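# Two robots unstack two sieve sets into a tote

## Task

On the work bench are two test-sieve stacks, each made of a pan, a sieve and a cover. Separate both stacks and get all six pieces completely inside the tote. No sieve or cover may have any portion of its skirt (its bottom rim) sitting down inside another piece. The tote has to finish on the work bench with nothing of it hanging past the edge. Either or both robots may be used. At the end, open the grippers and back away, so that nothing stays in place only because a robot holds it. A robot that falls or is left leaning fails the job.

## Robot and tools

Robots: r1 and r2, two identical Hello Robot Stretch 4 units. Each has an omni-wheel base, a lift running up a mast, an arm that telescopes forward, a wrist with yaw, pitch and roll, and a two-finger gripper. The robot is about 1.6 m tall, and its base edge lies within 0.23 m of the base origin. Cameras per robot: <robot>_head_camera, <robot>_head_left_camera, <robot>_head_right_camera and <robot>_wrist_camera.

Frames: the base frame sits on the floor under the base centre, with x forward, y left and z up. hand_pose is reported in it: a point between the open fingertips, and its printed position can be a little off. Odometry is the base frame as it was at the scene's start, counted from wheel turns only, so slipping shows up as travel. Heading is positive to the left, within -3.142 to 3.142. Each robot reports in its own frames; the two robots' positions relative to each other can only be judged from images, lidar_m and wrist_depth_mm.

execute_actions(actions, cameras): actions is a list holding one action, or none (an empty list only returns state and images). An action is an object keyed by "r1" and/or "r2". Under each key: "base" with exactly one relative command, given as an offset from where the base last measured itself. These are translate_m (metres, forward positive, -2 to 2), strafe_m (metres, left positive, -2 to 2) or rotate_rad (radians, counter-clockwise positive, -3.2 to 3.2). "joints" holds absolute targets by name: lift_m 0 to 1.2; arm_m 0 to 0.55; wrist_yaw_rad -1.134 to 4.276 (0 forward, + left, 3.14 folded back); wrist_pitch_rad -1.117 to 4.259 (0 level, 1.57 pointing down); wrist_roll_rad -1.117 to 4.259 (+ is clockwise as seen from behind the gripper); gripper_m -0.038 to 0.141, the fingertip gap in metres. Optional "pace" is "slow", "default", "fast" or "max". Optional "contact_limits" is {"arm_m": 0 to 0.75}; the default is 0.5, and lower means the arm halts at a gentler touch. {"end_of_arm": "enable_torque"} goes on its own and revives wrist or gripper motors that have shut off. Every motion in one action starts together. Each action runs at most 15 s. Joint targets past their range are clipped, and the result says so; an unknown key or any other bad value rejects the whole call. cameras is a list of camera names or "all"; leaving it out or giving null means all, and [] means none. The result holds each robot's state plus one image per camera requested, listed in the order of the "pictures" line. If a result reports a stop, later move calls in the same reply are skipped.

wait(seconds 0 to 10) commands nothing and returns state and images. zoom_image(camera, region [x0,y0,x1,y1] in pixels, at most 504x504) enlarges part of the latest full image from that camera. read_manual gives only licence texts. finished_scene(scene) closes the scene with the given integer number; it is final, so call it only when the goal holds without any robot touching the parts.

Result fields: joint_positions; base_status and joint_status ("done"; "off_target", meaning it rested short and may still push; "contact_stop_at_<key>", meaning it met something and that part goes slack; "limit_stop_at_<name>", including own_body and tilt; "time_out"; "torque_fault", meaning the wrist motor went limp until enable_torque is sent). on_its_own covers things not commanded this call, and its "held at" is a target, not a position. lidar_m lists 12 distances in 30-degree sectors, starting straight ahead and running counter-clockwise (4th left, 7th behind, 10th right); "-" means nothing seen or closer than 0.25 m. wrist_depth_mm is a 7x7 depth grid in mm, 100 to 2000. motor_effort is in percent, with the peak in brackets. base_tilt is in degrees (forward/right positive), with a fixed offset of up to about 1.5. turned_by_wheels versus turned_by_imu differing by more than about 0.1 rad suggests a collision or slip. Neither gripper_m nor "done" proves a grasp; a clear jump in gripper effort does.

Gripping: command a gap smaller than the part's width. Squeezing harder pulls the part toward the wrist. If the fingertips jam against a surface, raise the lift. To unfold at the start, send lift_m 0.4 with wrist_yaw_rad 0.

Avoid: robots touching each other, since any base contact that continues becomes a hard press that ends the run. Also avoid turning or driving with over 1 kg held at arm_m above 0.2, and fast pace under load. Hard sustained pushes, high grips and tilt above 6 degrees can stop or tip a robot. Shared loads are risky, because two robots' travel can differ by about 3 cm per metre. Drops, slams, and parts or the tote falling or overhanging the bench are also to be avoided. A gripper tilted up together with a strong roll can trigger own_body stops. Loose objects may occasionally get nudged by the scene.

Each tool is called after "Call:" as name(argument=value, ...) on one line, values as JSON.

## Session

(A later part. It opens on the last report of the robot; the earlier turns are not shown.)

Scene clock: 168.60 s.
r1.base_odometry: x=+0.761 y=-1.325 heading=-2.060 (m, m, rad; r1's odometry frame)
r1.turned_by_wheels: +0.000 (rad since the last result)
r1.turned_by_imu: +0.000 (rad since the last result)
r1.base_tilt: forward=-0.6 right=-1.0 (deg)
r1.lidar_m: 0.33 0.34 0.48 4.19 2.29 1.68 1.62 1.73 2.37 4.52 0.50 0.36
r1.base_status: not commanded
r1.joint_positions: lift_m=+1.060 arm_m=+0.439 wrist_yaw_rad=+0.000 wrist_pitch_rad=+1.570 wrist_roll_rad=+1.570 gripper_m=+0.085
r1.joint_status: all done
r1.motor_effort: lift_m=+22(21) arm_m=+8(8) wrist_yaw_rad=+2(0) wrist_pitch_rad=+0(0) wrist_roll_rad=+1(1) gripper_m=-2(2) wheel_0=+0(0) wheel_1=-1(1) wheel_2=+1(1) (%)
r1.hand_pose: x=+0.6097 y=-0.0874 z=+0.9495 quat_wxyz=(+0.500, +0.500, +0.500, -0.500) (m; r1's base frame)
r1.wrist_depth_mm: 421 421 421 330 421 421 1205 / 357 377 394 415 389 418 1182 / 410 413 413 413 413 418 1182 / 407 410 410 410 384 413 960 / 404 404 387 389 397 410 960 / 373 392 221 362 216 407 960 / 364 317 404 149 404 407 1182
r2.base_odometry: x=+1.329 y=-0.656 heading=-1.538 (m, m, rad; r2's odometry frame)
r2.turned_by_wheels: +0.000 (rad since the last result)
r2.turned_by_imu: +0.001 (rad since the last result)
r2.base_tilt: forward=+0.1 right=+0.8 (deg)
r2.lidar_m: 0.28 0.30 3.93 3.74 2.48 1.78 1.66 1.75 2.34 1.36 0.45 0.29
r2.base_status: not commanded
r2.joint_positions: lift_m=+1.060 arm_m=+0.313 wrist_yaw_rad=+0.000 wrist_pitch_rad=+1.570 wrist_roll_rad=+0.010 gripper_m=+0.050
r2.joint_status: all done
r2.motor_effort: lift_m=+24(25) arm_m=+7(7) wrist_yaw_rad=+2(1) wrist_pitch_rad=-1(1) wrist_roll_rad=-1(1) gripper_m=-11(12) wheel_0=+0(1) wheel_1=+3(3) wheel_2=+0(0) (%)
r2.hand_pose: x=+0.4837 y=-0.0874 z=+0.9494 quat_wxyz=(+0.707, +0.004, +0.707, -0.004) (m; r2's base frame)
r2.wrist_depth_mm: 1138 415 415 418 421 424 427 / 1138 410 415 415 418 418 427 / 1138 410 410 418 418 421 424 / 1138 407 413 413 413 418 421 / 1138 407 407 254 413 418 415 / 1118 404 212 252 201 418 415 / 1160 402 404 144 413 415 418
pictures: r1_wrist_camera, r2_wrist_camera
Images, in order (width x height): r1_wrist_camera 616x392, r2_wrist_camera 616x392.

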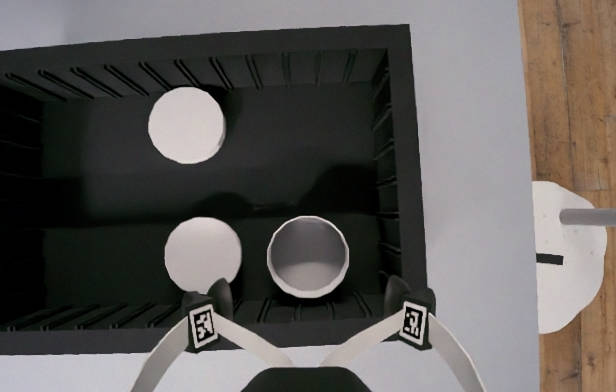

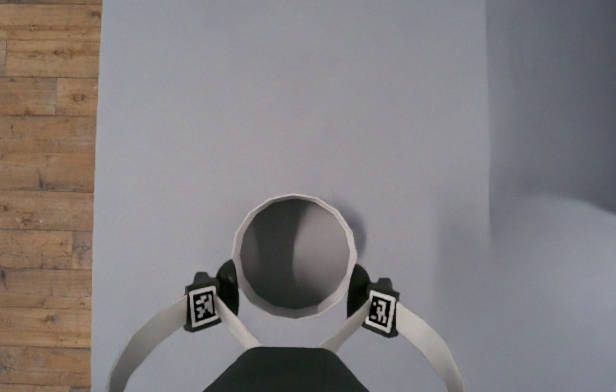

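Call:
execute_actions(actions=[{"r1":{"base":{"strafe_m":0.418},"joints":{"arm_m":0.333,"wrist_roll_rad":-0.01,"gripper_m":0.105}},"r2":{"base":{"strafe_m":-0.43},"joints":{"arm_m":0.25,"wrist_roll_rad":1.57}}}], cameras=["r1_wrist_camera","r2_wrist_camera"])

Call:
execute_actions(actions=[{"r1":{"joints":{"lift_m":0.97}},"r2":{"joints":{"arm_m":0.44}}}], cameras=["r1_wrist_camera","r2_wrist_camera"])

Scene clock: 177.33 s.
r1.base_odometry: x=+1.130 y=-1.521 heading=-2.060 (m, m, rad; r1's odometry frame)
r1.turned_by_wheels: +0.000 (rad since the last result)
r1.turned_by_imu: +0.003 (rad since the last result)
r1.base_tilt: forward=-0.6 right=-0.8 (deg)
r1.lidar_m: 0.34 0.35 3.91 3.77 2.29 1.65 1.61 1.72 2.36 1.33 0.51 0.36
r1.base_status: done
r1.joint_positions: lift_m=+1.060 arm_m=+0.334 wrist_yaw_rad=+0.000 wrist_pitch_rad=+1.570 wrist_roll_rad=-0.010 gripper_m=+0.105
r1.joint_status: all done
r1.motor_effort: lift_m=+21(22) arm_m=-8(10) wrist_yaw_rad=+3(3) wrist_pitch_rad=+0(1) wrist_roll_rad=-2(7) gripper_m=-2(2) wheel_0=+0(7) wheel_1=+0(8) wheel_2=+1(1) (%)
r1.hand_pose: x=+0.5055 y=-0.0874 z=+0.9495 quat_wxyz=(+0.707, -0.003, +0.707, +0.003) (m; r1's base frame)
r1.wrist_depth_mm: 1182 418 418 418 418 415 415 / 1205 418 415 418 415 413 413 / 1160 413 415 413 413 410 410 / 1182 415 413 413 410 410 413 / 1182 410 410 410 410 410 410 / 1160 410 410 407 220 404 407 / 1160 407 404 151 404 404 402
r2.base_odometry: x=+0.900 y=-0.670 heading=-1.538 (m, m, rad; r2's odometry frame)
r2.turned_by_wheels: +0.000 (rad since the last result)
r2.turned_by_imu: +0.000 (rad since the last result)
r2.base_tilt: forward=+0.2 right=+0.9 (deg)
r2.lidar_m: 0.29 0.32 0.46 4.16 2.45 1.74 1.65 1.73 2.34 4.56 0.48 0.33
r2.base_status: done
r2.joint_positions: lift_m=+1.060 arm_m=+0.251 wrist_yaw_rad=+0.000 wrist_pitch_rad=+1.570 wrist_roll_rad=+1.570 gripper_m=+0.050
r2.joint_status: all done
r2.motor_effort: lift_m=+23(25) arm_m=-8(7) wrist_yaw_rad=+1(1) wrist_pitch_rad=-1(1) wrist_roll_rad=+1(6) gripper_m=-12(10) wheel_0=+1(11) wheel_1=-2(11) wheel_2=+0(1) (%)
r2.hand_pose: x=+0.4224 y=-0.0874 z=+0.9495 quat_wxyz=(+0.500, +0.500, +0.500, -0.500) (m; r2's base frame)
r2.wrist_depth_mm: 349 343 413 415 1182 1205 1160 / 384 404 410 415 1138 1182 1182 / 404 407 410 413 1160 1205 1160 / 404 404 413 410 976 1182 1160 / 382 407 322 256 960 960 1160 / 404 320 211 253 200 960 1182 / 404 404 407 143 1160 1160 1160
pictures: r1_wrist_camera, r2_wrist_camera
Images, in order (width x height): r1_wrist_camera 616x392, r2_wrist_camera 616x392.

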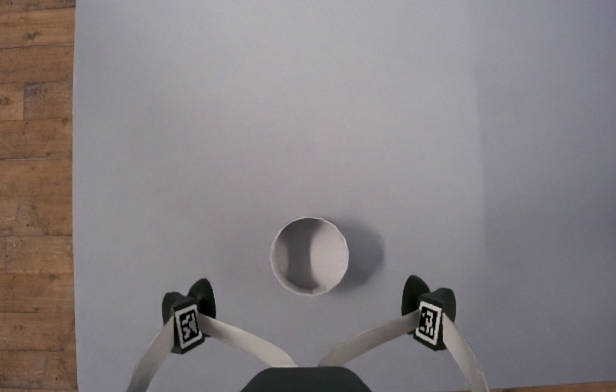

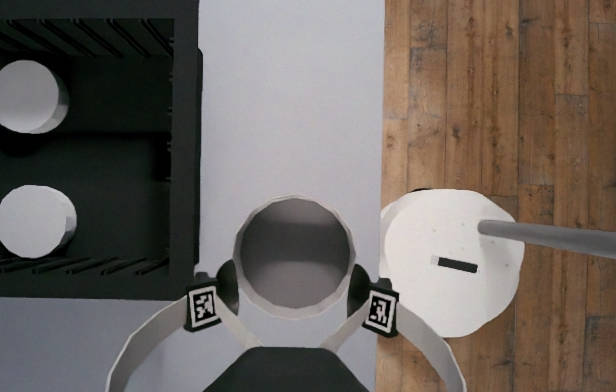

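Scene clock: 179.00 s.
r1.base_odometry: x=+1.130 y=-1.521 heading=-2.060 (m, m, rad; r1's odometry frame)
r1.turned_by_wheels: +0.000 (rad since the last result)
r1.turned_by_imu: +0.000 (rad since the last result)
r1.base_tilt: forward=-0.6 right=-1.0 (deg)
r1.lidar_m: 0.33 0.35 3.92 3.75 2.30 1.65 1.62 1.71 2.37 1.32 0.46 0.36
r1.base_status: not commanded
r1.joint_positions: lift_m=+0.970 arm_m=+0.334 wrist_yaw_rad=+0.000 wrist_pitch_rad=+1.570 wrist_roll_rad=-0.010 gripper_m=+0.105
r1.joint_status: all done
r1.motor_effort: lift_m=+16(19) arm_m=-8(8) wrist_yaw_rad=+1(1) wrist_pitch_rad=+0(1) wrist_roll_rad=-1(2) gripper_m=-3(3) wheel_0=+0(0) wheel_1=+0(0) wheel_2=+1(0) (%)
r1.hand_pose: x=+0.5055 y=-0.0874 z=+0.8599 quat_wxyz=(+0.707, -0.003, +0.707, +0.003) (m; r1's base frame)
r1.wrist_depth_mm: 329 327 327 329 325 325 325 / 329 327 327 325 325 324 322 / 327 327 325 325 324 324 320 / 325 324 324 322 324 320 320 / 324 324 320 320 320 320 319 / 322 324 319 319 220 319 315 / 320 320 320 151 317 317 317
r2.base_odometry: x=+0.900 y=-0.670 heading=-1.538 (m, m, rad; r2's odometry frame)
r2.turned_by_wheels: +0.000 (rad since the last result)
r2.turned_by_imu: +0.001 (rad since the last result)
r2.base_tilt: forward=+0.3 right=+0.8 (deg)
r2.lidar_m: 0.31 0.32 0.43 4.15 2.41 1.75 1.64 1.72 2.31 4.57 0.49 0.33
r2.base_status: not commanded
r2.joint_positions: lift_m=+1.060 arm_m=+0.439 wrist_yaw_rad=+0.000 wrist_pitch_rad=+1.570 wrist_roll_rad=+1.570 gripper_m=+0.050
r2.joint_status: all done
r2.motor_effort: lift_m=+23(24) arm_m=+7(2) wrist_yaw_rad=+1(1) wrist_pitch_rad=+1(0) wrist_roll_rad=+1(0) gripper_m=-12(12) wheel_0=+1(1) wheel_1=-2(2) wheel_2=+0(0) (%)
r2.hand_pose: x=+0.6098 y=-0.0874 z=+0.9495 quat_wxyz=(+0.501, +0.500, +0.500, -0.499) (m; r2's base frame)
r2.wrist_depth_mm: 330 325 324 327 415 418 1160 / 387 394 410 407 410 418 1182 / 402 407 407 413 413 415 1160 / 407 402 404 407 413 415 1182 / 404 407 384 254 413 413 946 / 404 320 211 252 201 413 976 / 404 404 407 144 413 413 1160
pictures: r1_wrist_camera, r2_wrist_camera
Images, in order (width x height): r1_wrist_camera 616x392, r2_wrist_camera 616x392.

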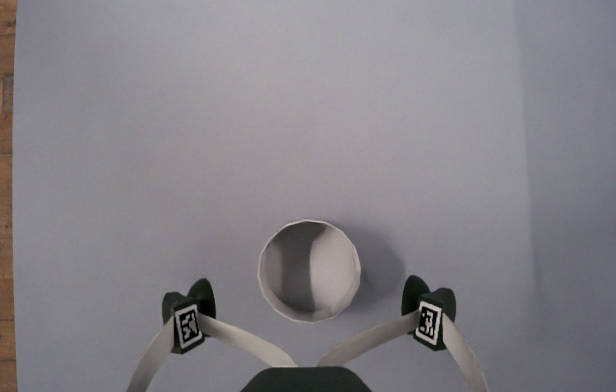

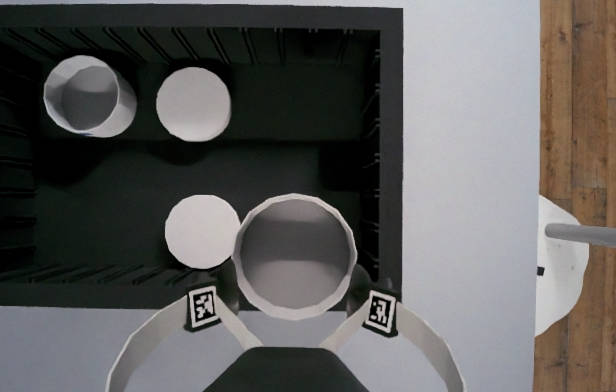

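Call:
execute_actions(actions=[{"r1":{"joints":{"lift_m":0.907,"arm_m":0.328},"pace":"slow"},"r2":{"joints":{"lift_m":0.93,"arm_m":0.429},"pace":"slow"}}], cameras=["r1_wrist_camera","r2_wrist_camera"])

Scene clock: 189.50 s.
r1.base_odometry: x=+1.130 y=-1.521 heading=-2.060 (m, m, rad; r1's odometry frame)
r1.turned_by_wheels: +0.000 (rad since the last result)
r1.turned_by_imu: +0.001 (rad since the last result)
r1.base_tilt: forward=-0.6 right=-0.8 (deg)
r1.lidar_m: 0.35 0.36 3.90 3.77 2.30 1.65 1.61 1.70 2.34 1.30 0.51 0.37
r1.base_status: not commanded
r1.joint_positions: lift_m=+0.907 arm_m=+0.329 wrist_yaw_rad=+0.000 wrist_pitch_rad=+1.570 wrist_roll_rad=-0.010 gripper_m=+0.105
r1.joint_status: all done
r1.motor_effort: lift_m=+16(14) arm_m=-8(11) wrist_yaw_rad=+2(3) wrist_pitch_rad=+0(0) wrist_roll_rad=-2(2) gripper_m=-1(1) wheel_0=+0(0) wheel_1=+0(0) wheel_2=+1(1) (%)
r1.hand_pose: x=+0.5005 y=-0.0874 z=+0.7970 quat_wxyz=(+0.707, -0.003, +0.707, +0.003) (m; r1's base frame)
r1.wrist_depth_mm: 265 265 264 263 262 262 262 / 264 263 263 262 260 260 260 / 263 262 262 260 260 259 258 / 263 260 260 260 260 258 257 / 260 259 259 257 257 257 257 / 259 259 229 255 220 256 256 / 257 256 256 150 255 255 254
r2.base_odometry: x=+0.900 y=-0.670 heading=-1.538 (m, m, rad; r2's odometry frame)
r2.turned_by_wheels: +0.000 (rad since the last result)
r2.turned_by_imu: +0.002 (rad since the last result)
r2.base_tilt: forward=+0.4 right=+0.7 (deg)
r2.lidar_m: 0.31 0.32 0.43 4.15 2.44 1.73 1.64 1.73 2.33 4.55 0.49 0.30
r2.base_status: not commanded
r2.joint_positions: lift_m=+0.930 arm_m=+0.430 wrist_yaw_rad=+0.000 wrist_pitch_rad=+1.570 wrist_roll_rad=+1.570 gripper_m=+0.050
r2.joint_status: all done
r2.motor_effort: lift_m=+14(21) arm_m=-8(10) wrist_yaw_rad=+1(1) wrist_pitch_rad=+1(4) wrist_roll_rad=+0(0) gripper_m=-9(11) wheel_0=+1(1) wheel_1=-3(2) wheel_2=+0(0) (%)
r2.hand_pose: x=+0.6016 y=-0.0874 z=+0.8202 quat_wxyz=(+0.501, +0.500, +0.500, -0.499) (m; r2's base frame)
r2.wrist_depth_mm: 281 263 283 283 244 289 289 / 271 259 283 283 270 289 291 / 281 281 282 285 254 289 290 / 281 281 282 282 244 287 289 / 281 259 281 282 236 286 289 / 274 258 207 206 197 287 289 / 195 195 206 144 198 287 287
pictures: r1_wrist_camera, r2_wrist_camera
Images, in order (width x height): r1_wrist_camera 616x392, r2_wrist_camera 616x392.

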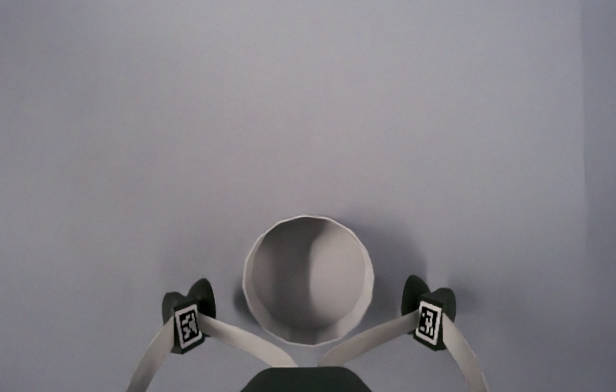

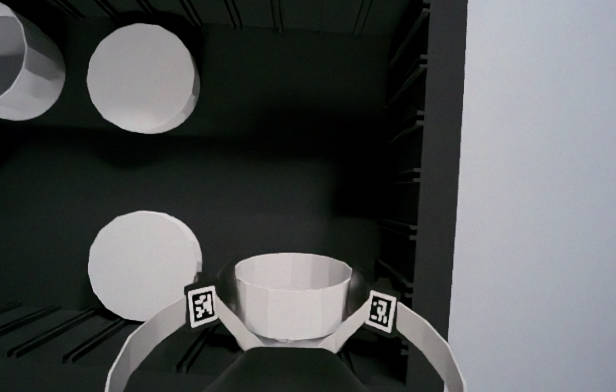

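Call:
execute_actions(actions=[{"r1":{"joints":{"gripper_m":0.045},"pace":"slow"}}], cameras=["r2_wrist_camera","r2_head_camera","r1_head_camera"])

Scene clock: 207.90 s.
r1.base_odometry: x=+1.130 y=-1.521 heading=-2.060 (m, m, rad; r1's odometry frame)
r1.turned_by_wheels: +0.000 (rad since the last result)
r1.turned_by_imu: +0.001 (rad since the last result)
r1.base_tilt: forward=-0.6 right=-0.9 (deg)
r1.lidar_m: 0.33 0.36 3.90 3.78 2.29 1.65 1.62 1.70 2.37 1.32 0.51 0.37
r1.base_status: not commanded
r1.joint_positions: lift_m=+0.907 arm_m=+0.329 wrist_yaw_rad=+0.000 wrist_pitch_rad=+1.570 wrist_roll_rad=-0.010 gripper_m=+0.045
r1.joint_status: all done
r1.motor_effort: lift_m=+16(16) arm_m=-8(8) wrist_yaw_rad=+2(3) wrist_pitch_rad=-1(0) wrist_roll_rad=-2(1) gripper_m=-18(15) wheel_0=+0(0) wheel_1=+0(0) wheel_2=+1(1) (%)
r1.hand_pose: x=+0.5005 y=-0.0874 z=+0.7970 quat_wxyz=(+0.707, -0.003, +0.707, +0.003) (m; r1's base frame)
r1.wrist_depth_mm: 264 264 264 263 262 262 262 / 264 263 263 262 260 260 260 / 263 262 260 259 260 259 259 / 260 260 259 259 258 258 257 / 260 260 259 253 256 257 256 / 258 258 211 252 209 256 254 / 257 257 256 256 255 255 254
r2.base_odometry: x=+0.900 y=-0.670 heading=-1.538 (m, m, rad; r2's odometry frame)
r2.turned_by_wheels: +0.000 (rad since the last result)
r2.turned_by_imu: +0.002 (rad since the last result)
r2.base_tilt: forward=+0.2 right=+0.8 (deg)
r2.lidar_m: 0.29 0.32 0.43 4.16 2.44 1.73 1.63 1.74 2.32 4.58 0.46 0.33
r2.base_status: not commanded
r2.joint_positions: lift_m=+0.930 arm_m=+0.430 wrist_yaw_rad=+0.000 wrist_pitch_rad=+1.570 wrist_roll_rad=+1.570 gripper_m=+0.050
r2.joint_status: not commanded
r2.motor_effort: lift_m=+15(14) arm_m=-8(8) wrist_yaw_rad=+1(1) wrist_pitch_rad=+3(2) wrist_roll_rad=+0(0) gripper_m=-8(9) wheel_0=+1(1) wheel_1=-3(3) wheel_2=+0(0) (%)
r2.hand_pose: x=+0.6016 y=-0.0874 z=+0.8202 quat_wxyz=(+0.501, +0.500, +0.500, -0.499) (m; r2's base frame)
r2.wrist_depth_mm: 281 260 283 283 244 289 290 / 270 260 283 285 270 289 290 / 281 281 282 282 254 289 289 / 282 281 283 283 245 289 289 / 281 259 281 281 236 287 289 / 273 257 208 204 197 286 287 / 195 195 206 144 197 285 287
pictures: r1_head_camera, r2_head_camera, r2_wrist_camera
Images, in order (width x height): r1_head_camera 420x560, r2_head_camera 420x560, r2_wrist_camera 616x392.

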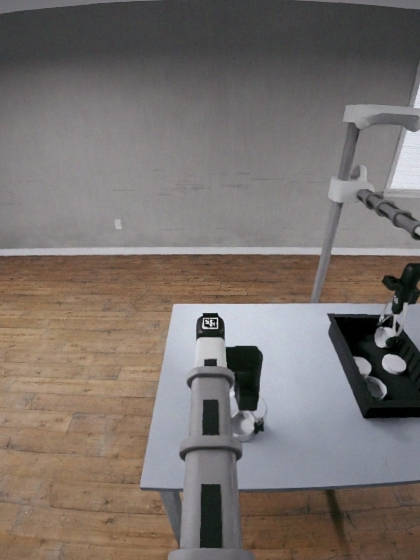

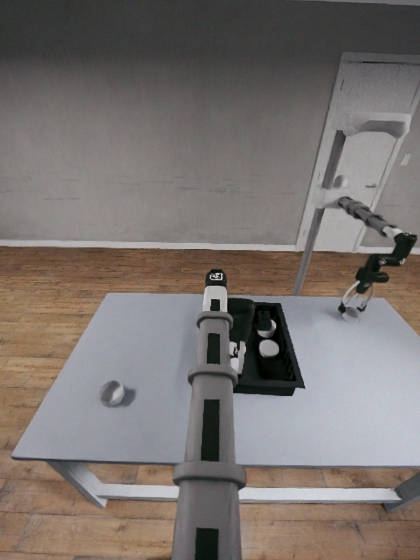

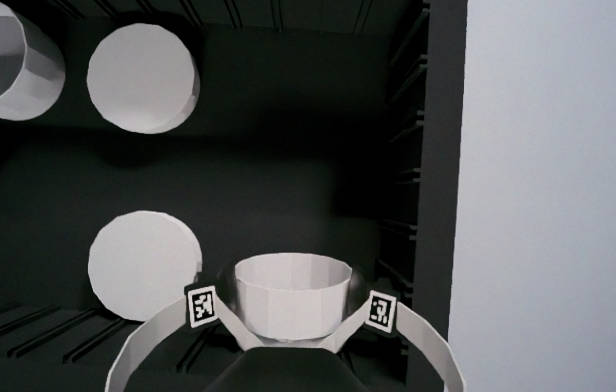

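Call:
execute_actions(actions=[{"r1":{"joints":{"lift_m":1.06}},"r2":{"joints":{"lift_m":0.945},"pace":"slow"}}], cameras=["r2_wrist_camera","r1_wrist_camera"])

Call:
execute_actions(actions=[{"r2":{"base":{"strafe_m":-0.02},"pace":"slow"}}], cameras=["r2_wrist_camera","r2_head_right_camera"])

Scene clock: 224.30 s.
r1.base_odometry: x=+1.130 y=-1.521 heading=-2.060 (m, m, rad; r1's odometry frame)
r1.turned_by_wheels: +0.000 (rad since the last result)
r1.turned_by_imu: +0.001 (rad since the last result)
r1.base_tilt: forward=-0.7 right=-0.9 (deg)
r1.lidar_m: 0.33 0.36 3.91 3.77 2.31 1.66 1.62 1.71 2.36 1.31 0.51 0.35
r1.base_status: not commanded
r1.joint_positions: lift_m=+1.060 arm_m=+0.329 wrist_yaw_rad=+0.000 wrist_pitch_rad=+1.570 wrist_roll_rad=-0.010 gripper_m=+0.045
r1.joint_status: all done
r1.motor_effort: lift_m=+22(28) arm_m=-8(8) wrist_yaw_rad=+2(2) wrist_pitch_rad=+0(0) wrist_roll_rad=-1(1) gripper_m=-16(18) wheel_0=+0(1) wheel_1=+0(0) wheel_2=+1(0) (%)
r1.hand_pose: x=+0.5005 y=-0.0874 z=+0.9495 quat_wxyz=(+0.707, -0.003, +0.707, +0.003) (m; r1's base frame)
r1.wrist_depth_mm: 1205 421 418 418 415 415 415 / 1182 415 415 415 415 413 413 / 1182 415 413 413 410 413 413 / 1182 413 413 413 410 410 410 / 1182 415 410 253 410 407 407 / 1182 407 211 251 209 407 404 / 1182 407 407 404 402 402 404
r2.base_odometry: x=+0.900 y=-0.670 heading=-1.538 (m, m, rad; r2's odometry frame)
r2.turned_by_wheels: +0.000 (rad since the last result)
r2.turned_by_imu: +0.002 (rad since the last result)
r2.base_tilt: forward=+0.2 right=+0.8 (deg)
r2.lidar_m: 0.28 0.33 0.46 4.15 2.40 1.75 1.66 1.73 2.30 4.56 0.49 0.33
r2.base_status: not commanded
r2.joint_positions: lift_m=+0.945 arm_m=+0.430 wrist_yaw_rad=+0.000 wrist_pitch_rad=+1.569 wrist_roll_rad=+1.570 gripper_m=+0.050
r2.joint_status: all done
r2.motor_effort: lift_m=+25(25) arm_m=-8(8) wrist_yaw_rad=+2(1) wrist_pitch_rad=+2(5) wrist_roll_rad=+0(0) gripper_m=-11(11) wheel_0=+1(1) wheel_1=-3(3) wheel_2=+0(0) (%)
r2.hand_pose: x=+0.6016 y=-0.0874 z=+0.8344 quat_wxyz=(+0.501, +0.500, +0.500, -0.499) (m; r2's base frame)
r2.wrist_depth_mm: 282 273 283 278 246 303 304 / 277 272 296 297 267 303 304 / 291 293 294 296 259 301 303 / 291 291 294 294 250 300 301 / 290 272 272 278 236 301 301 / 278 271 211 212 200 298 300 / 206 208 209 145 210 297 301
pictures: r1_wrist_camera, r2_wrist_camera
Images, in order (width x height): r1_wrist_camera 616x392, r2_wrist_camera 616x392.

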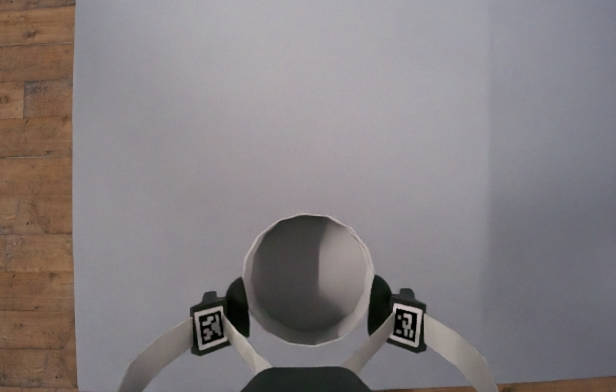

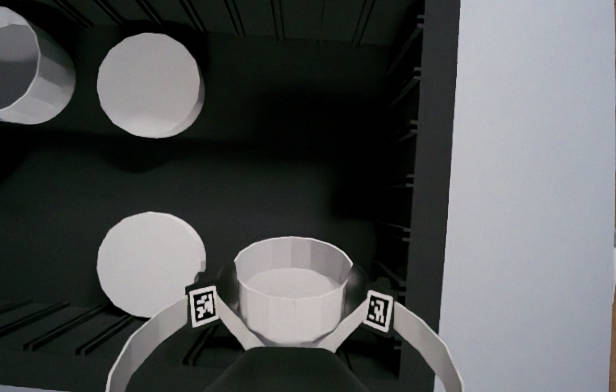

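Scene clock: 225.40 s.
r1.base_odometry: x=+1.130 y=-1.521 heading=-2.060 (m, m, rad; r1's odometry frame)
r1.turned_by_wheels: +0.000 (rad since the last result)
r1.turned_by_imu: +0.000 (rad since the last result)
r1.base_tilt: forward=-0.4 right=-1.0 (deg)
r1.lidar_m: 0.33 0.35 3.91 3.77 2.31 1.66 1.62 1.71 2.36 1.33 0.51 0.37
r1.base_status: not commanded
r1.joint_positions: lift_m=+1.060 arm_m=+0.329 wrist_yaw_rad=+0.000 wrist_pitch_rad=+1.570 wrist_roll_rad=-0.010 gripper_m=+0.045
r1.joint_status: not commanded
r1.motor_effort: lift_m=+22(22) arm_m=-8(8) wrist_yaw_rad=+1(2) wrist_pitch_rad=+0(1) wrist_roll_rad=-1(2) gripper_m=-16(17) wheel_0=+0(0) wheel_1=-1(0) wheel_2=+1(1) (%)
r1.hand_pose: x=+0.5005 y=-0.0874 z=+0.9495 quat_wxyz=(+0.707, -0.003, +0.707, +0.003) (m; r1's base frame)
r1.wrist_depth_mm: 1205 418 418 415 415 415 413 / 1160 415 415 415 415 413 413 / 1182 415 415 415 413 413 410 / 1182 413 413 410 410 410 407 / 1160 413 410 253 407 410 407 / 1160 410 211 251 208 407 404 / 1182 407 404 407 404 399 404
r2.base_odometry: x=+0.880 y=-0.670 heading=-1.538 (m, m, rad; r2's odometry frame)
r2.turned_by_wheels: +0.000 (rad since the last result)
r2.turned_by_imu: +0.000 (rad since the last result)
r2.base_tilt: forward=+0.1 right=+0.8 (deg)
r2.lidar_m: 0.30 0.32 0.42 4.18 2.43 1.75 1.64 1.72 2.31 4.56 0.48 0.32
r2.base_status: done
r2.joint_positions: lift_m=+0.945 arm_m=+0.430 wrist_yaw_rad=+0.000 wrist_pitch_rad=+1.570 wrist_roll_rad=+1.570 gripper_m=+0.050
r2.joint_status: not commanded
r2.motor_effort: lift_m=+25(25) arm_m=-8(8) wrist_yaw_rad=+0(0) wrist_pitch_rad=+1(1) wrist_roll_rad=+0(0) gripper_m=-12(12) wheel_0=+4(6) wheel_1=-4(8) wheel_2=+0(4) (%)
r2.hand_pose: x=+0.6016 y=-0.0874 z=+0.8344 quat_wxyz=(+0.501, +0.500, +0.500, -0.499) (m; r2's base frame)
r2.wrist_depth_mm: 263 253 244 238 217 303 303 / 276 272 297 297 273 300 301 / 293 272 294 297 259 298 303 / 293 291 294 294 251 303 301 / 291 272 279 272 237 300 301 / 290 270 211 222 200 298 300 / 237 225 247 145 216 298 300
pictures: r2_head_right_camera, r2_wrist_camera
Images, in order (width x height): r2_head_right_camera 420x672, r2_wrist_camera 616x392.

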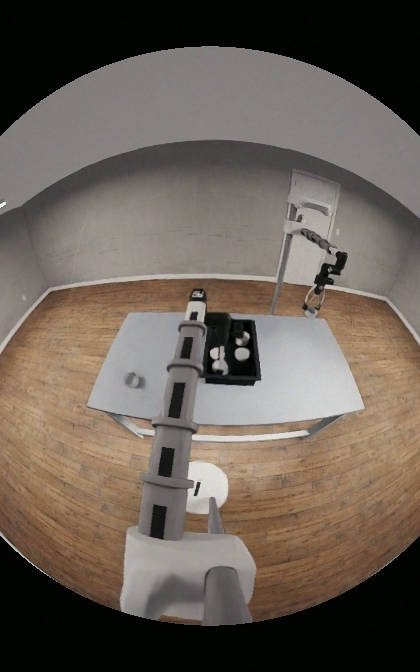

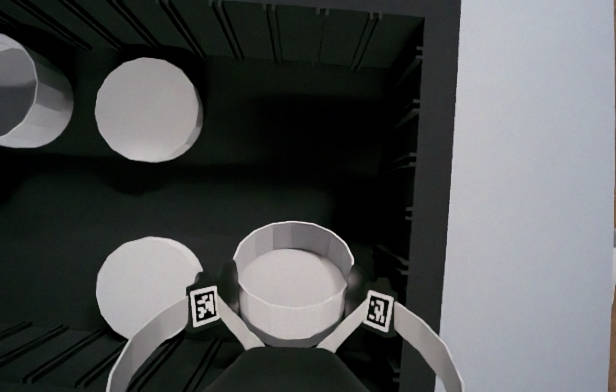

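Call:
execute_actions(actions=[{"r2":{"base":{"strafe_m":-0.012},"pace":"slow"},"r1":{"base":{"strafe_m":-0.2},"joints":{"wrist_roll_rad":1.57,"arm_m":0.25}}}], cameras=["r2_wrist_camera"])

Call:
execute_actions(actions=[{"r2":{"joints":{"lift_m":0.925},"pace":"slow"}}], cameras=["r2_wrist_camera"])

Scene clock: 231.00 s.
r1.base_odometry: x=+0.953 y=-1.428 heading=-2.060 (m, m, rad; r1's odometry frame)
r1.turned_by_wheels: +0.000 (rad since the last result)
r1.turned_by_imu: +0.000 (rad since the last result)
r1.base_tilt: forward=-0.6 right=-1.0 (deg)
r1.lidar_m: 0.33 0.35 0.49 3.97 2.30 1.69 1.62 1.72 2.39 4.76 0.48 0.34
r1.base_status: done
r1.joint_positions: lift_m=+1.060 arm_m=+0.251 wrist_yaw_rad=+0.000 wrist_pitch_rad=+1.570 wrist_roll_rad=+1.570 gripper_m=+0.045
r1.joint_status: all done
r1.motor_effort: lift_m=+22(22) arm_m=-7(9) wrist_yaw_rad=+2(1) wrist_pitch_rad=-1(0) wrist_roll_rad=+1(6) gripper_m=-18(16) wheel_0=+0(4) wheel_1=+2(6) wheel_2=+1(2) (%)
r1.hand_pose: x=+0.4225 y=-0.0874 z=+0.9495 quat_wxyz=(+0.500, +0.500, +0.500, -0.500) (m; r1's base frame)
r1.wrist_depth_mm: 394 399 415 421 1182 1205 1205 / 329 329 415 418 1205 1205 1182 / 415 415 415 413 1182 1160 1182 / 413 415 413 413 1160 960 1182 / 410 407 410 253 960 960 1160 / 404 410 211 252 209 946 1182 / 404 402 404 404 1160 1160 1138
r2.base_odometry: x=+0.868 y=-0.671 heading=-1.538 (m, m, rad; r2's odometry frame)
r2.turned_by_wheels: +0.000 (rad since the last result)
r2.turned_by_imu: +0.001 (rad since the last result)
r2.base_tilt: forward=+0.1 right=+0.8 (deg)
r2.lidar_m: 0.30 0.31 0.46 4.19 2.45 1.73 1.65 1.72 2.31 4.51 0.47 0.34
r2.base_status: done
r2.joint_positions: lift_m=+0.945 arm_m=+0.430 wrist_yaw_rad=+0.000 wrist_pitch_rad=+1.570 wrist_roll_rad=+1.570 gripper_m=+0.050
r2.joint_status: not commanded
r2.motor_effort: lift_m=+25(24) arm_m=-8(8) wrist_yaw_rad=+1(0) wrist_pitch_rad=+0(3) wrist_roll_rad=+0(0) gripper_m=-10(11) wheel_0=+3(5) wheel_1=-5(7) wheel_2=+0(0) (%)
r2.hand_pose: x=+0.6016 y=-0.0874 z=+0.8344 quat_wxyz=(+0.501, +0.500, +0.500, -0.499) (m; r2's base frame)
r2.wrist_depth_mm: 237 227 220 213 212 304 303 / 279 274 294 296 254 301 303 / 285 272 294 297 263 301 301 / 290 293 293 296 249 300 301 / 291 291 294 272 239 300 300 / 291 270 210 222 200 300 301 / 260 246 270 145 217 298 300
pictures: r2_wrist_camera
Images, in order (width x height): r2_wrist_camera 616x392.

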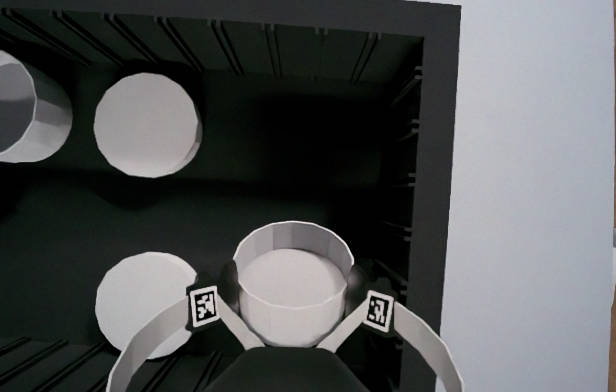

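Scene clock: 231.93 s.
r1.base_odometry: x=+0.953 y=-1.428 heading=-2.060 (m, m, rad; r1's odometry frame)
r1.turned_by_wheels: +0.000 (rad since the last result)
r1.turned_by_imu: +0.000 (rad since the last result)
r1.base_tilt: forward=-0.7 right=-1.0 (deg)
r1.lidar_m: 0.33 0.36 0.47 3.98 2.30 1.70 1.62 1.72 2.36 4.74 0.51 0.35
r1.base_status: not commanded
r1.joint_positions: lift_m=+1.060 arm_m=+0.251 wrist_yaw_rad=+0.000 wrist_pitch_rad=+1.570 wrist_roll_rad=+1.570 gripper_m=+0.045
r1.joint_status: not commanded
r1.motor_effort: lift_m=+22(22) arm_m=-8(8) wrist_yaw_rad=+1(1) wrist_pitch_rad=-1(0) wrist_roll_rad=+1(1) gripper_m=-19(17) wheel_0=+1(0) wheel_1=+2(2) wheel_2=+1(1) (%)
r1.hand_pose: x=+0.4225 y=-0.0874 z=+0.9495 quat_wxyz=(+0.500, +0.500, +0.500, -0.500) (m; r1's base frame)
r1.wrist_depth_mm: 394 399 418 421 1205 1205 1182 / 329 329 415 415 1182 1205 1182 / 415 418 415 415 1182 1182 1182 / 413 410 410 415 1160 946 1160 / 407 410 407 253 960 946 1160 / 407 407 211 251 208 946 1182 / 404 404 404 404 1160 1160 1138
r2.base_odometry: x=+0.868 y=-0.671 heading=-1.538 (m, m, rad; r2's odometry frame)
r2.turned_by_wheels: +0.000 (rad since the last result)
r2.turned_by_imu: +0.000 (rad since the last result)
r2.base_tilt: forward=+0.1 right=+0.7 (deg)
r2.lidar_m: 0.29 0.34 0.47 4.18 2.41 1.74 1.65 1.72 2.30 4.54 0.46 0.32
r2.base_status: not commanded
r2.joint_positions: lift_m=+0.926 arm_m=+0.430 wrist_yaw_rad=+0.000 wrist_pitch_rad=+1.569 wrist_roll_rad=+1.570 gripper_m=+0.050
r2.joint_status: all done
r2.motor_effort: lift_m=+10(23) arm_m=-8(8) wrist_yaw_rad=+1(2) wrist_pitch_rad=+2(5) wrist_roll_rad=+0(0) gripper_m=-8(11) wheel_0=+1(3) wheel_1=-5(5) wheel_2=+0(0) (%)
r2.hand_pose: x=+0.6018 y=-0.0874 z=+0.8156 quat_wxyz=(+0.501, +0.500, +0.500, -0.499) (m; r2's base frame)
r2.wrist_depth_mm: 232 220 213 208 199 289 287 / 279 259 281 282 249 287 287 / 276 258 281 282 270 286 287 / 278 278 279 281 258 286 286 / 277 278 278 262 244 286 285 / 278 256 195 206 195 283 283 / 268 256 266 143 224 283 282
pictures: r2_wrist_camera
Images, in order (width x height): r2_wrist_camera 616x392.

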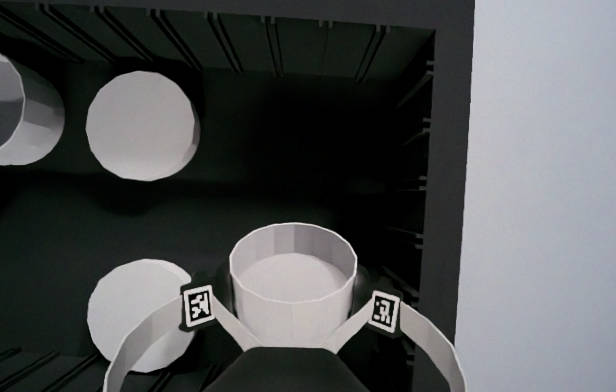

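Call:
execute_actions(actions=[{"r2":{"joints":{"lift_m":0.915},"pace":"slow"}}], cameras=["r2_wrist_camera","r1_head_camera"])

Call:
zoom_image(camera="r1_head_camera", region=[200,280,420,460])

Scene clock: 241.73 s.
r1.base_odometry: x=+0.953 y=-1.428 heading=-2.060 (m, m, rad; r1's odometry frame)
r1.turned_by_wheels: +0.000 (rad since the last result)
r1.turned_by_imu: +0.001 (rad since the last result)
r1.base_tilt: forward=-0.6 right=-0.9 (deg)
r1.lidar_m: 0.33 0.34 0.49 3.98 2.31 1.68 1.60 1.72 2.36 4.76 0.50 0.36
r1.base_status: not commanded
r1.joint_positions: lift_m=+1.060 arm_m=+0.251 wrist_yaw_rad=+0.000 wrist_pitch_rad=+1.570 wrist_roll_rad=+1.570 gripper_m=+0.045
r1.joint_status: not commanded
r1.motor_effort: lift_m=+22(22) arm_m=-7(8) wrist_yaw_rad=+1(4) wrist_pitch_rad=+0(1) wrist_roll_rad=+1(1) gripper_m=-20(17) wheel_0=+1(0) wheel_1=+2(2) wheel_2=+1(0) (%)
r1.hand_pose: x=+0.4225 y=-0.0874 z=+0.9495 quat_wxyz=(+0.500, +0.500, +0.500, -0.500) (m; r1's base frame)
r1.wrist_depth_mm: 394 399 421 421 1205 1205 1205 / 329 329 415 421 1205 1182 1205 / 413 413 413 415 1205 1182 1182 / 410 413 413 413 1182 960 1160 / 404 410 410 254 960 960 1182 / 404 404 211 252 208 976 1160 / 404 402 404 404 1160 1160 1160
r2.base_odometry: x=+0.868 y=-0.671 heading=-1.538 (m, m, rad; r2's odometry frame)
r2.turned_by_wheels: +0.000 (rad since the last result)
r2.turned_by_imu: +0.001 (rad since the last result)
r2.base_tilt: forward=+0.1 right=+0.9 (deg)
r2.lidar_m: 0.31 0.33 0.45 4.19 2.43 1.73 1.65 1.70 2.34 4.52 0.48 0.33
r2.base_status: not commanded
r2.joint_positions: lift_m=+0.916 arm_m=+0.430 wrist_yaw_rad=+0.000 wrist_pitch_rad=+1.570 wrist_roll_rad=+1.570 gripper_m=+0.050
r2.joint_status: all done
r2.motor_effort: lift_m=+8(9) arm_m=-8(8) wrist_yaw_rad=+1(1) wrist_pitch_rad=+1(3) wrist_roll_rad=+0(0) gripper_m=-8(8) wheel_0=+1(2) wheel_1=-5(5) wheel_2=+0(0) (%)
r2.hand_pose: x=+0.6015 y=-0.0874 z=+0.8058 quat_wxyz=(+0.500, +0.500, +0.500, -0.500) (m; r2's base frame)
r2.wrist_depth_mm: 231 220 213 208 200 278 279 / 271 250 274 274 251 277 279 / 270 250 272 274 271 277 278 / 271 272 272 273 260 276 276 / 271 271 272 255 225 274 276 / 270 249 193 195 187 274 276 / 266 247 267 141 225 273 273
pictures: r1_head_camera, r2_wrist_camera
Images, in order (width x height): r1_head_camera 420x560, r2_wrist_camera 616x392.

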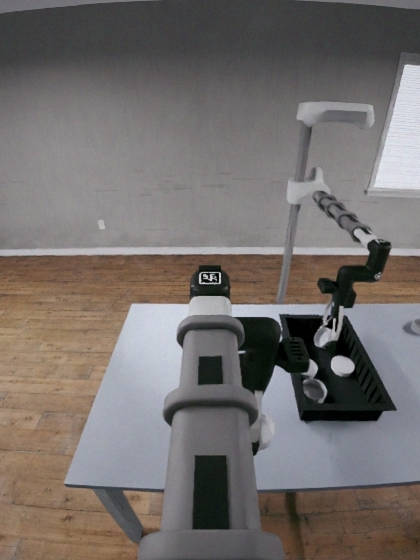

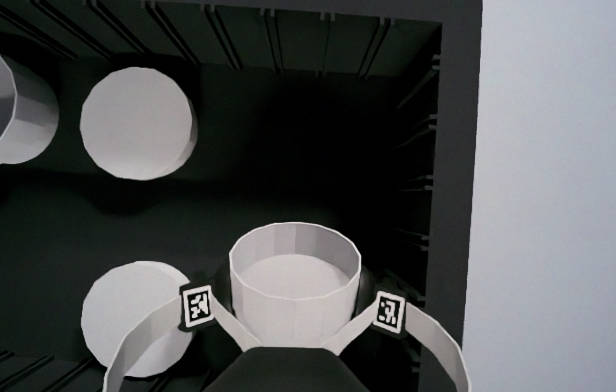

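Region (200, 280, 420, 460) of r1_head_camera's 420x560 image, scaled by 2.291, with more detail than that image has; it fills the top 412 rows of this view, and the rest is white.

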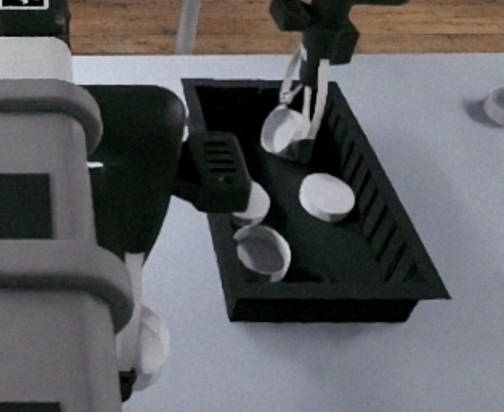

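Call:
execute_actions(actions=[{"r2":{"base":{"strafe_m":0.015},"pace":"slow"}}], cameras=["r2_wrist_camera"])

Scene clock: 248.37 s.
r1.base_odometry: x=+0.953 y=-1.428 heading=-2.060 (m, m, rad; r1's odometry frame)
r1.turned_by_wheels: +0.000 (rad since the last result)
r1.turned_by_imu: +0.001 (rad since the last result)
r1.base_tilt: forward=-0.6 right=-0.8 (deg)
r1.lidar_m: 0.33 0.36 0.49 3.97 2.28 1.68 1.62 1.71 2.35 4.76 0.50 0.35
r1.base_status: not commanded
r1.joint_positions: lift_m=+1.060 arm_m=+0.251 wrist_yaw_rad=+0.000 wrist_pitch_rad=+1.570 wrist_roll_rad=+1.570 gripper_m=+0.045
r1.joint_status: not commanded
r1.motor_effort: lift_m=+22(22) arm_m=-8(8) wrist_yaw_rad=+3(1) wrist_pitch_rad=-1(0) wrist_roll_rad=+2(1) gripper_m=-18(18) wheel_0=+1(0) wheel_1=+2(1) wheel_2=+1(0) (%)
r1.hand_pose: x=+0.4225 y=-0.0874 z=+0.9495 quat_wxyz=(+0.500, +0.500, +0.500, -0.500) (m; r1's base frame)
r1.wrist_depth_mm: 394 399 424 418 1205 1205 1205 / 329 330 418 415 1182 1205 1182 / 415 415 413 418 1182 1160 1182 / 410 410 413 413 1182 976 1182 / 407 410 410 254 960 946 1160 / 404 407 211 251 208 946 1138 / 404 407 407 404 1160 1160 1160
r2.base_odometry: x=+0.883 y=-0.670 heading=-1.538 (m, m, rad; r2's odometry frame)
r2.turned_by_wheels: +0.000 (rad since the last result)
r2.turned_by_imu: +0.002 (rad since the last result)
r2.base_tilt: forward=+0.1 right=+0.9 (deg)
r2.lidar_m: 0.31 0.33 0.46 4.15 2.42 1.72 1.65 1.73 2.30 4.55 0.48 0.33
r2.base_status: done
r2.joint_positions: lift_m=+0.916 arm_m=+0.430 wrist_yaw_rad=+0.000 wrist_pitch_rad=+1.569 wrist_roll_rad=+1.570 gripper_m=+0.050
r2.joint_status: not commanded
r2.motor_effort: lift_m=+11(11) arm_m=-8(8) wrist_yaw_rad=+1(1) wrist_pitch_rad=+2(3) wrist_roll_rad=+0(0) gripper_m=-8(8) wheel_0=-3(9) wheel_1=+4(6) wheel_2=+0(0) (%)
r2.hand_pose: x=+0.6016 y=-0.0874 z=+0.8055 quat_wxyz=(+0.501, +0.500, +0.500, -0.499) (m; r2's base frame)
r2.wrist_depth_mm: 263 247 247 237 221 277 277 / 256 248 271 272 273 274 277 / 270 248 271 272 267 274 274 / 268 268 270 271 259 273 274 / 266 245 270 246 221 274 276 / 267 246 196 219 189 272 273 / 234 227 244 141 217 273 274
pictures: r2_wrist_camera
Images, in order (width x height): r2_wrist_camera 616x392.

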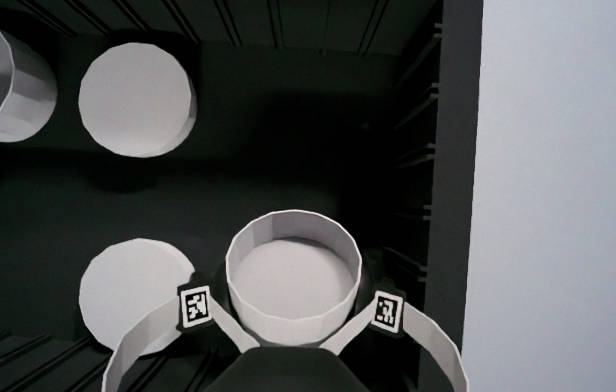

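Works. Now lower a bit and strafe slightly more.

Call:
execute_actions(actions=[{"r2":{"base":{"strafe_m":0.008},"joints":{"lift_m":0.908},"pace":"slow"}}], cameras=["r2_wrist_camera"])

Scene clock: 251.43 s.
r1.base_odometry: x=+0.953 y=-1.428 heading=-2.060 (m, m, rad; r1's odometry frame)
r1.turned_by_wheels: +0.000 (rad since the last result)
r1.turned_by_imu: +0.001 (rad since the last result)
r1.base_tilt: forward=-0.7 right=-1.1 (deg)
r1.lidar_m: 0.32 0.35 0.50 3.97 2.29 1.68 1.62 1.70 2.36 4.76 0.50 0.36
r1.base_status: not commanded
r1.joint_positions: lift_m=+1.060 arm_m=+0.251 wrist_yaw_rad=+0.000 wrist_pitch_rad=+1.570 wrist_roll_rad=+1.570 gripper_m=+0.045
r1.joint_status: not commanded
r1.motor_effort: lift_m=+22(22) arm_m=-8(8) wrist_yaw_rad=+1(0) wrist_pitch_rad=-1(0) wrist_roll_rad=+1(1) gripper_m=-19(18) wheel_0=+1(1) wheel_1=+2(2) wheel_2=+0(0) (%)
r1.hand_pose: x=+0.4225 y=-0.0874 z=+0.9495 quat_wxyz=(+0.500, +0.500, +0.500, -0.500) (m; r1's base frame)
r1.wrist_depth_mm: 397 399 418 415 1205 1182 1182 / 392 382 415 418 1182 1182 1205 / 413 415 415 415 1182 1182 1205 / 410 413 413 415 1160 960 1182 / 410 410 410 253 960 946 1182 / 407 407 211 251 208 946 1182 / 404 404 404 404 1160 1160 1160
r2.base_odometry: x=+0.891 y=-0.670 heading=-1.538 (m, m, rad; r2's odometry frame)
r2.turned_by_wheels: +0.000 (rad since the last result)
r2.turned_by_imu: +0.001 (rad since the last result)
r2.base_tilt: forward=+0.3 right=+0.9 (deg)
r2.lidar_m: 0.28 0.32 0.46 4.17 2.43 1.74 1.65 1.73 2.34 4.56 0.45 0.33
r2.base_status: done
r2.joint_positions: lift_m=+0.908 arm_m=+0.430 wrist_yaw_rad=+0.000 wrist_pitch_rad=+1.570 wrist_roll_rad=+1.570 gripper_m=+0.050
r2.joint_status: all done
r2.motor_effort: lift_m=+17(18) arm_m=-8(8) wrist_yaw_rad=+0(0) wrist_pitch_rad=+2(8) wrist_roll_rad=+0(0) gripper_m=-12(13) wheel_0=-2(8) wheel_1=+5(8) wheel_2=+0(0) (%)
r2.hand_pose: x=+0.6016 y=-0.0874 z=+0.7980 quat_wxyz=(+0.501, +0.500, +0.500, -0.499) (m; r2's base frame)
r2.wrist_depth_mm: 258 237 260 259 262 176 266 / 251 237 259 260 260 176 266 / 258 258 259 258 260 176 265 / 256 256 258 259 260 176 265 / 256 236 236 235 233 175 265 / 254 234 208 225 190 175 264 / 196 183 195 139 188 175 263
pictures: r2_wrist_camera
Images, in order (width x height): r2_wrist_camera 616x392.

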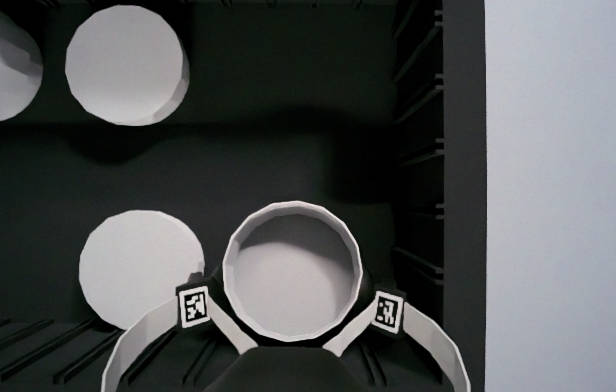

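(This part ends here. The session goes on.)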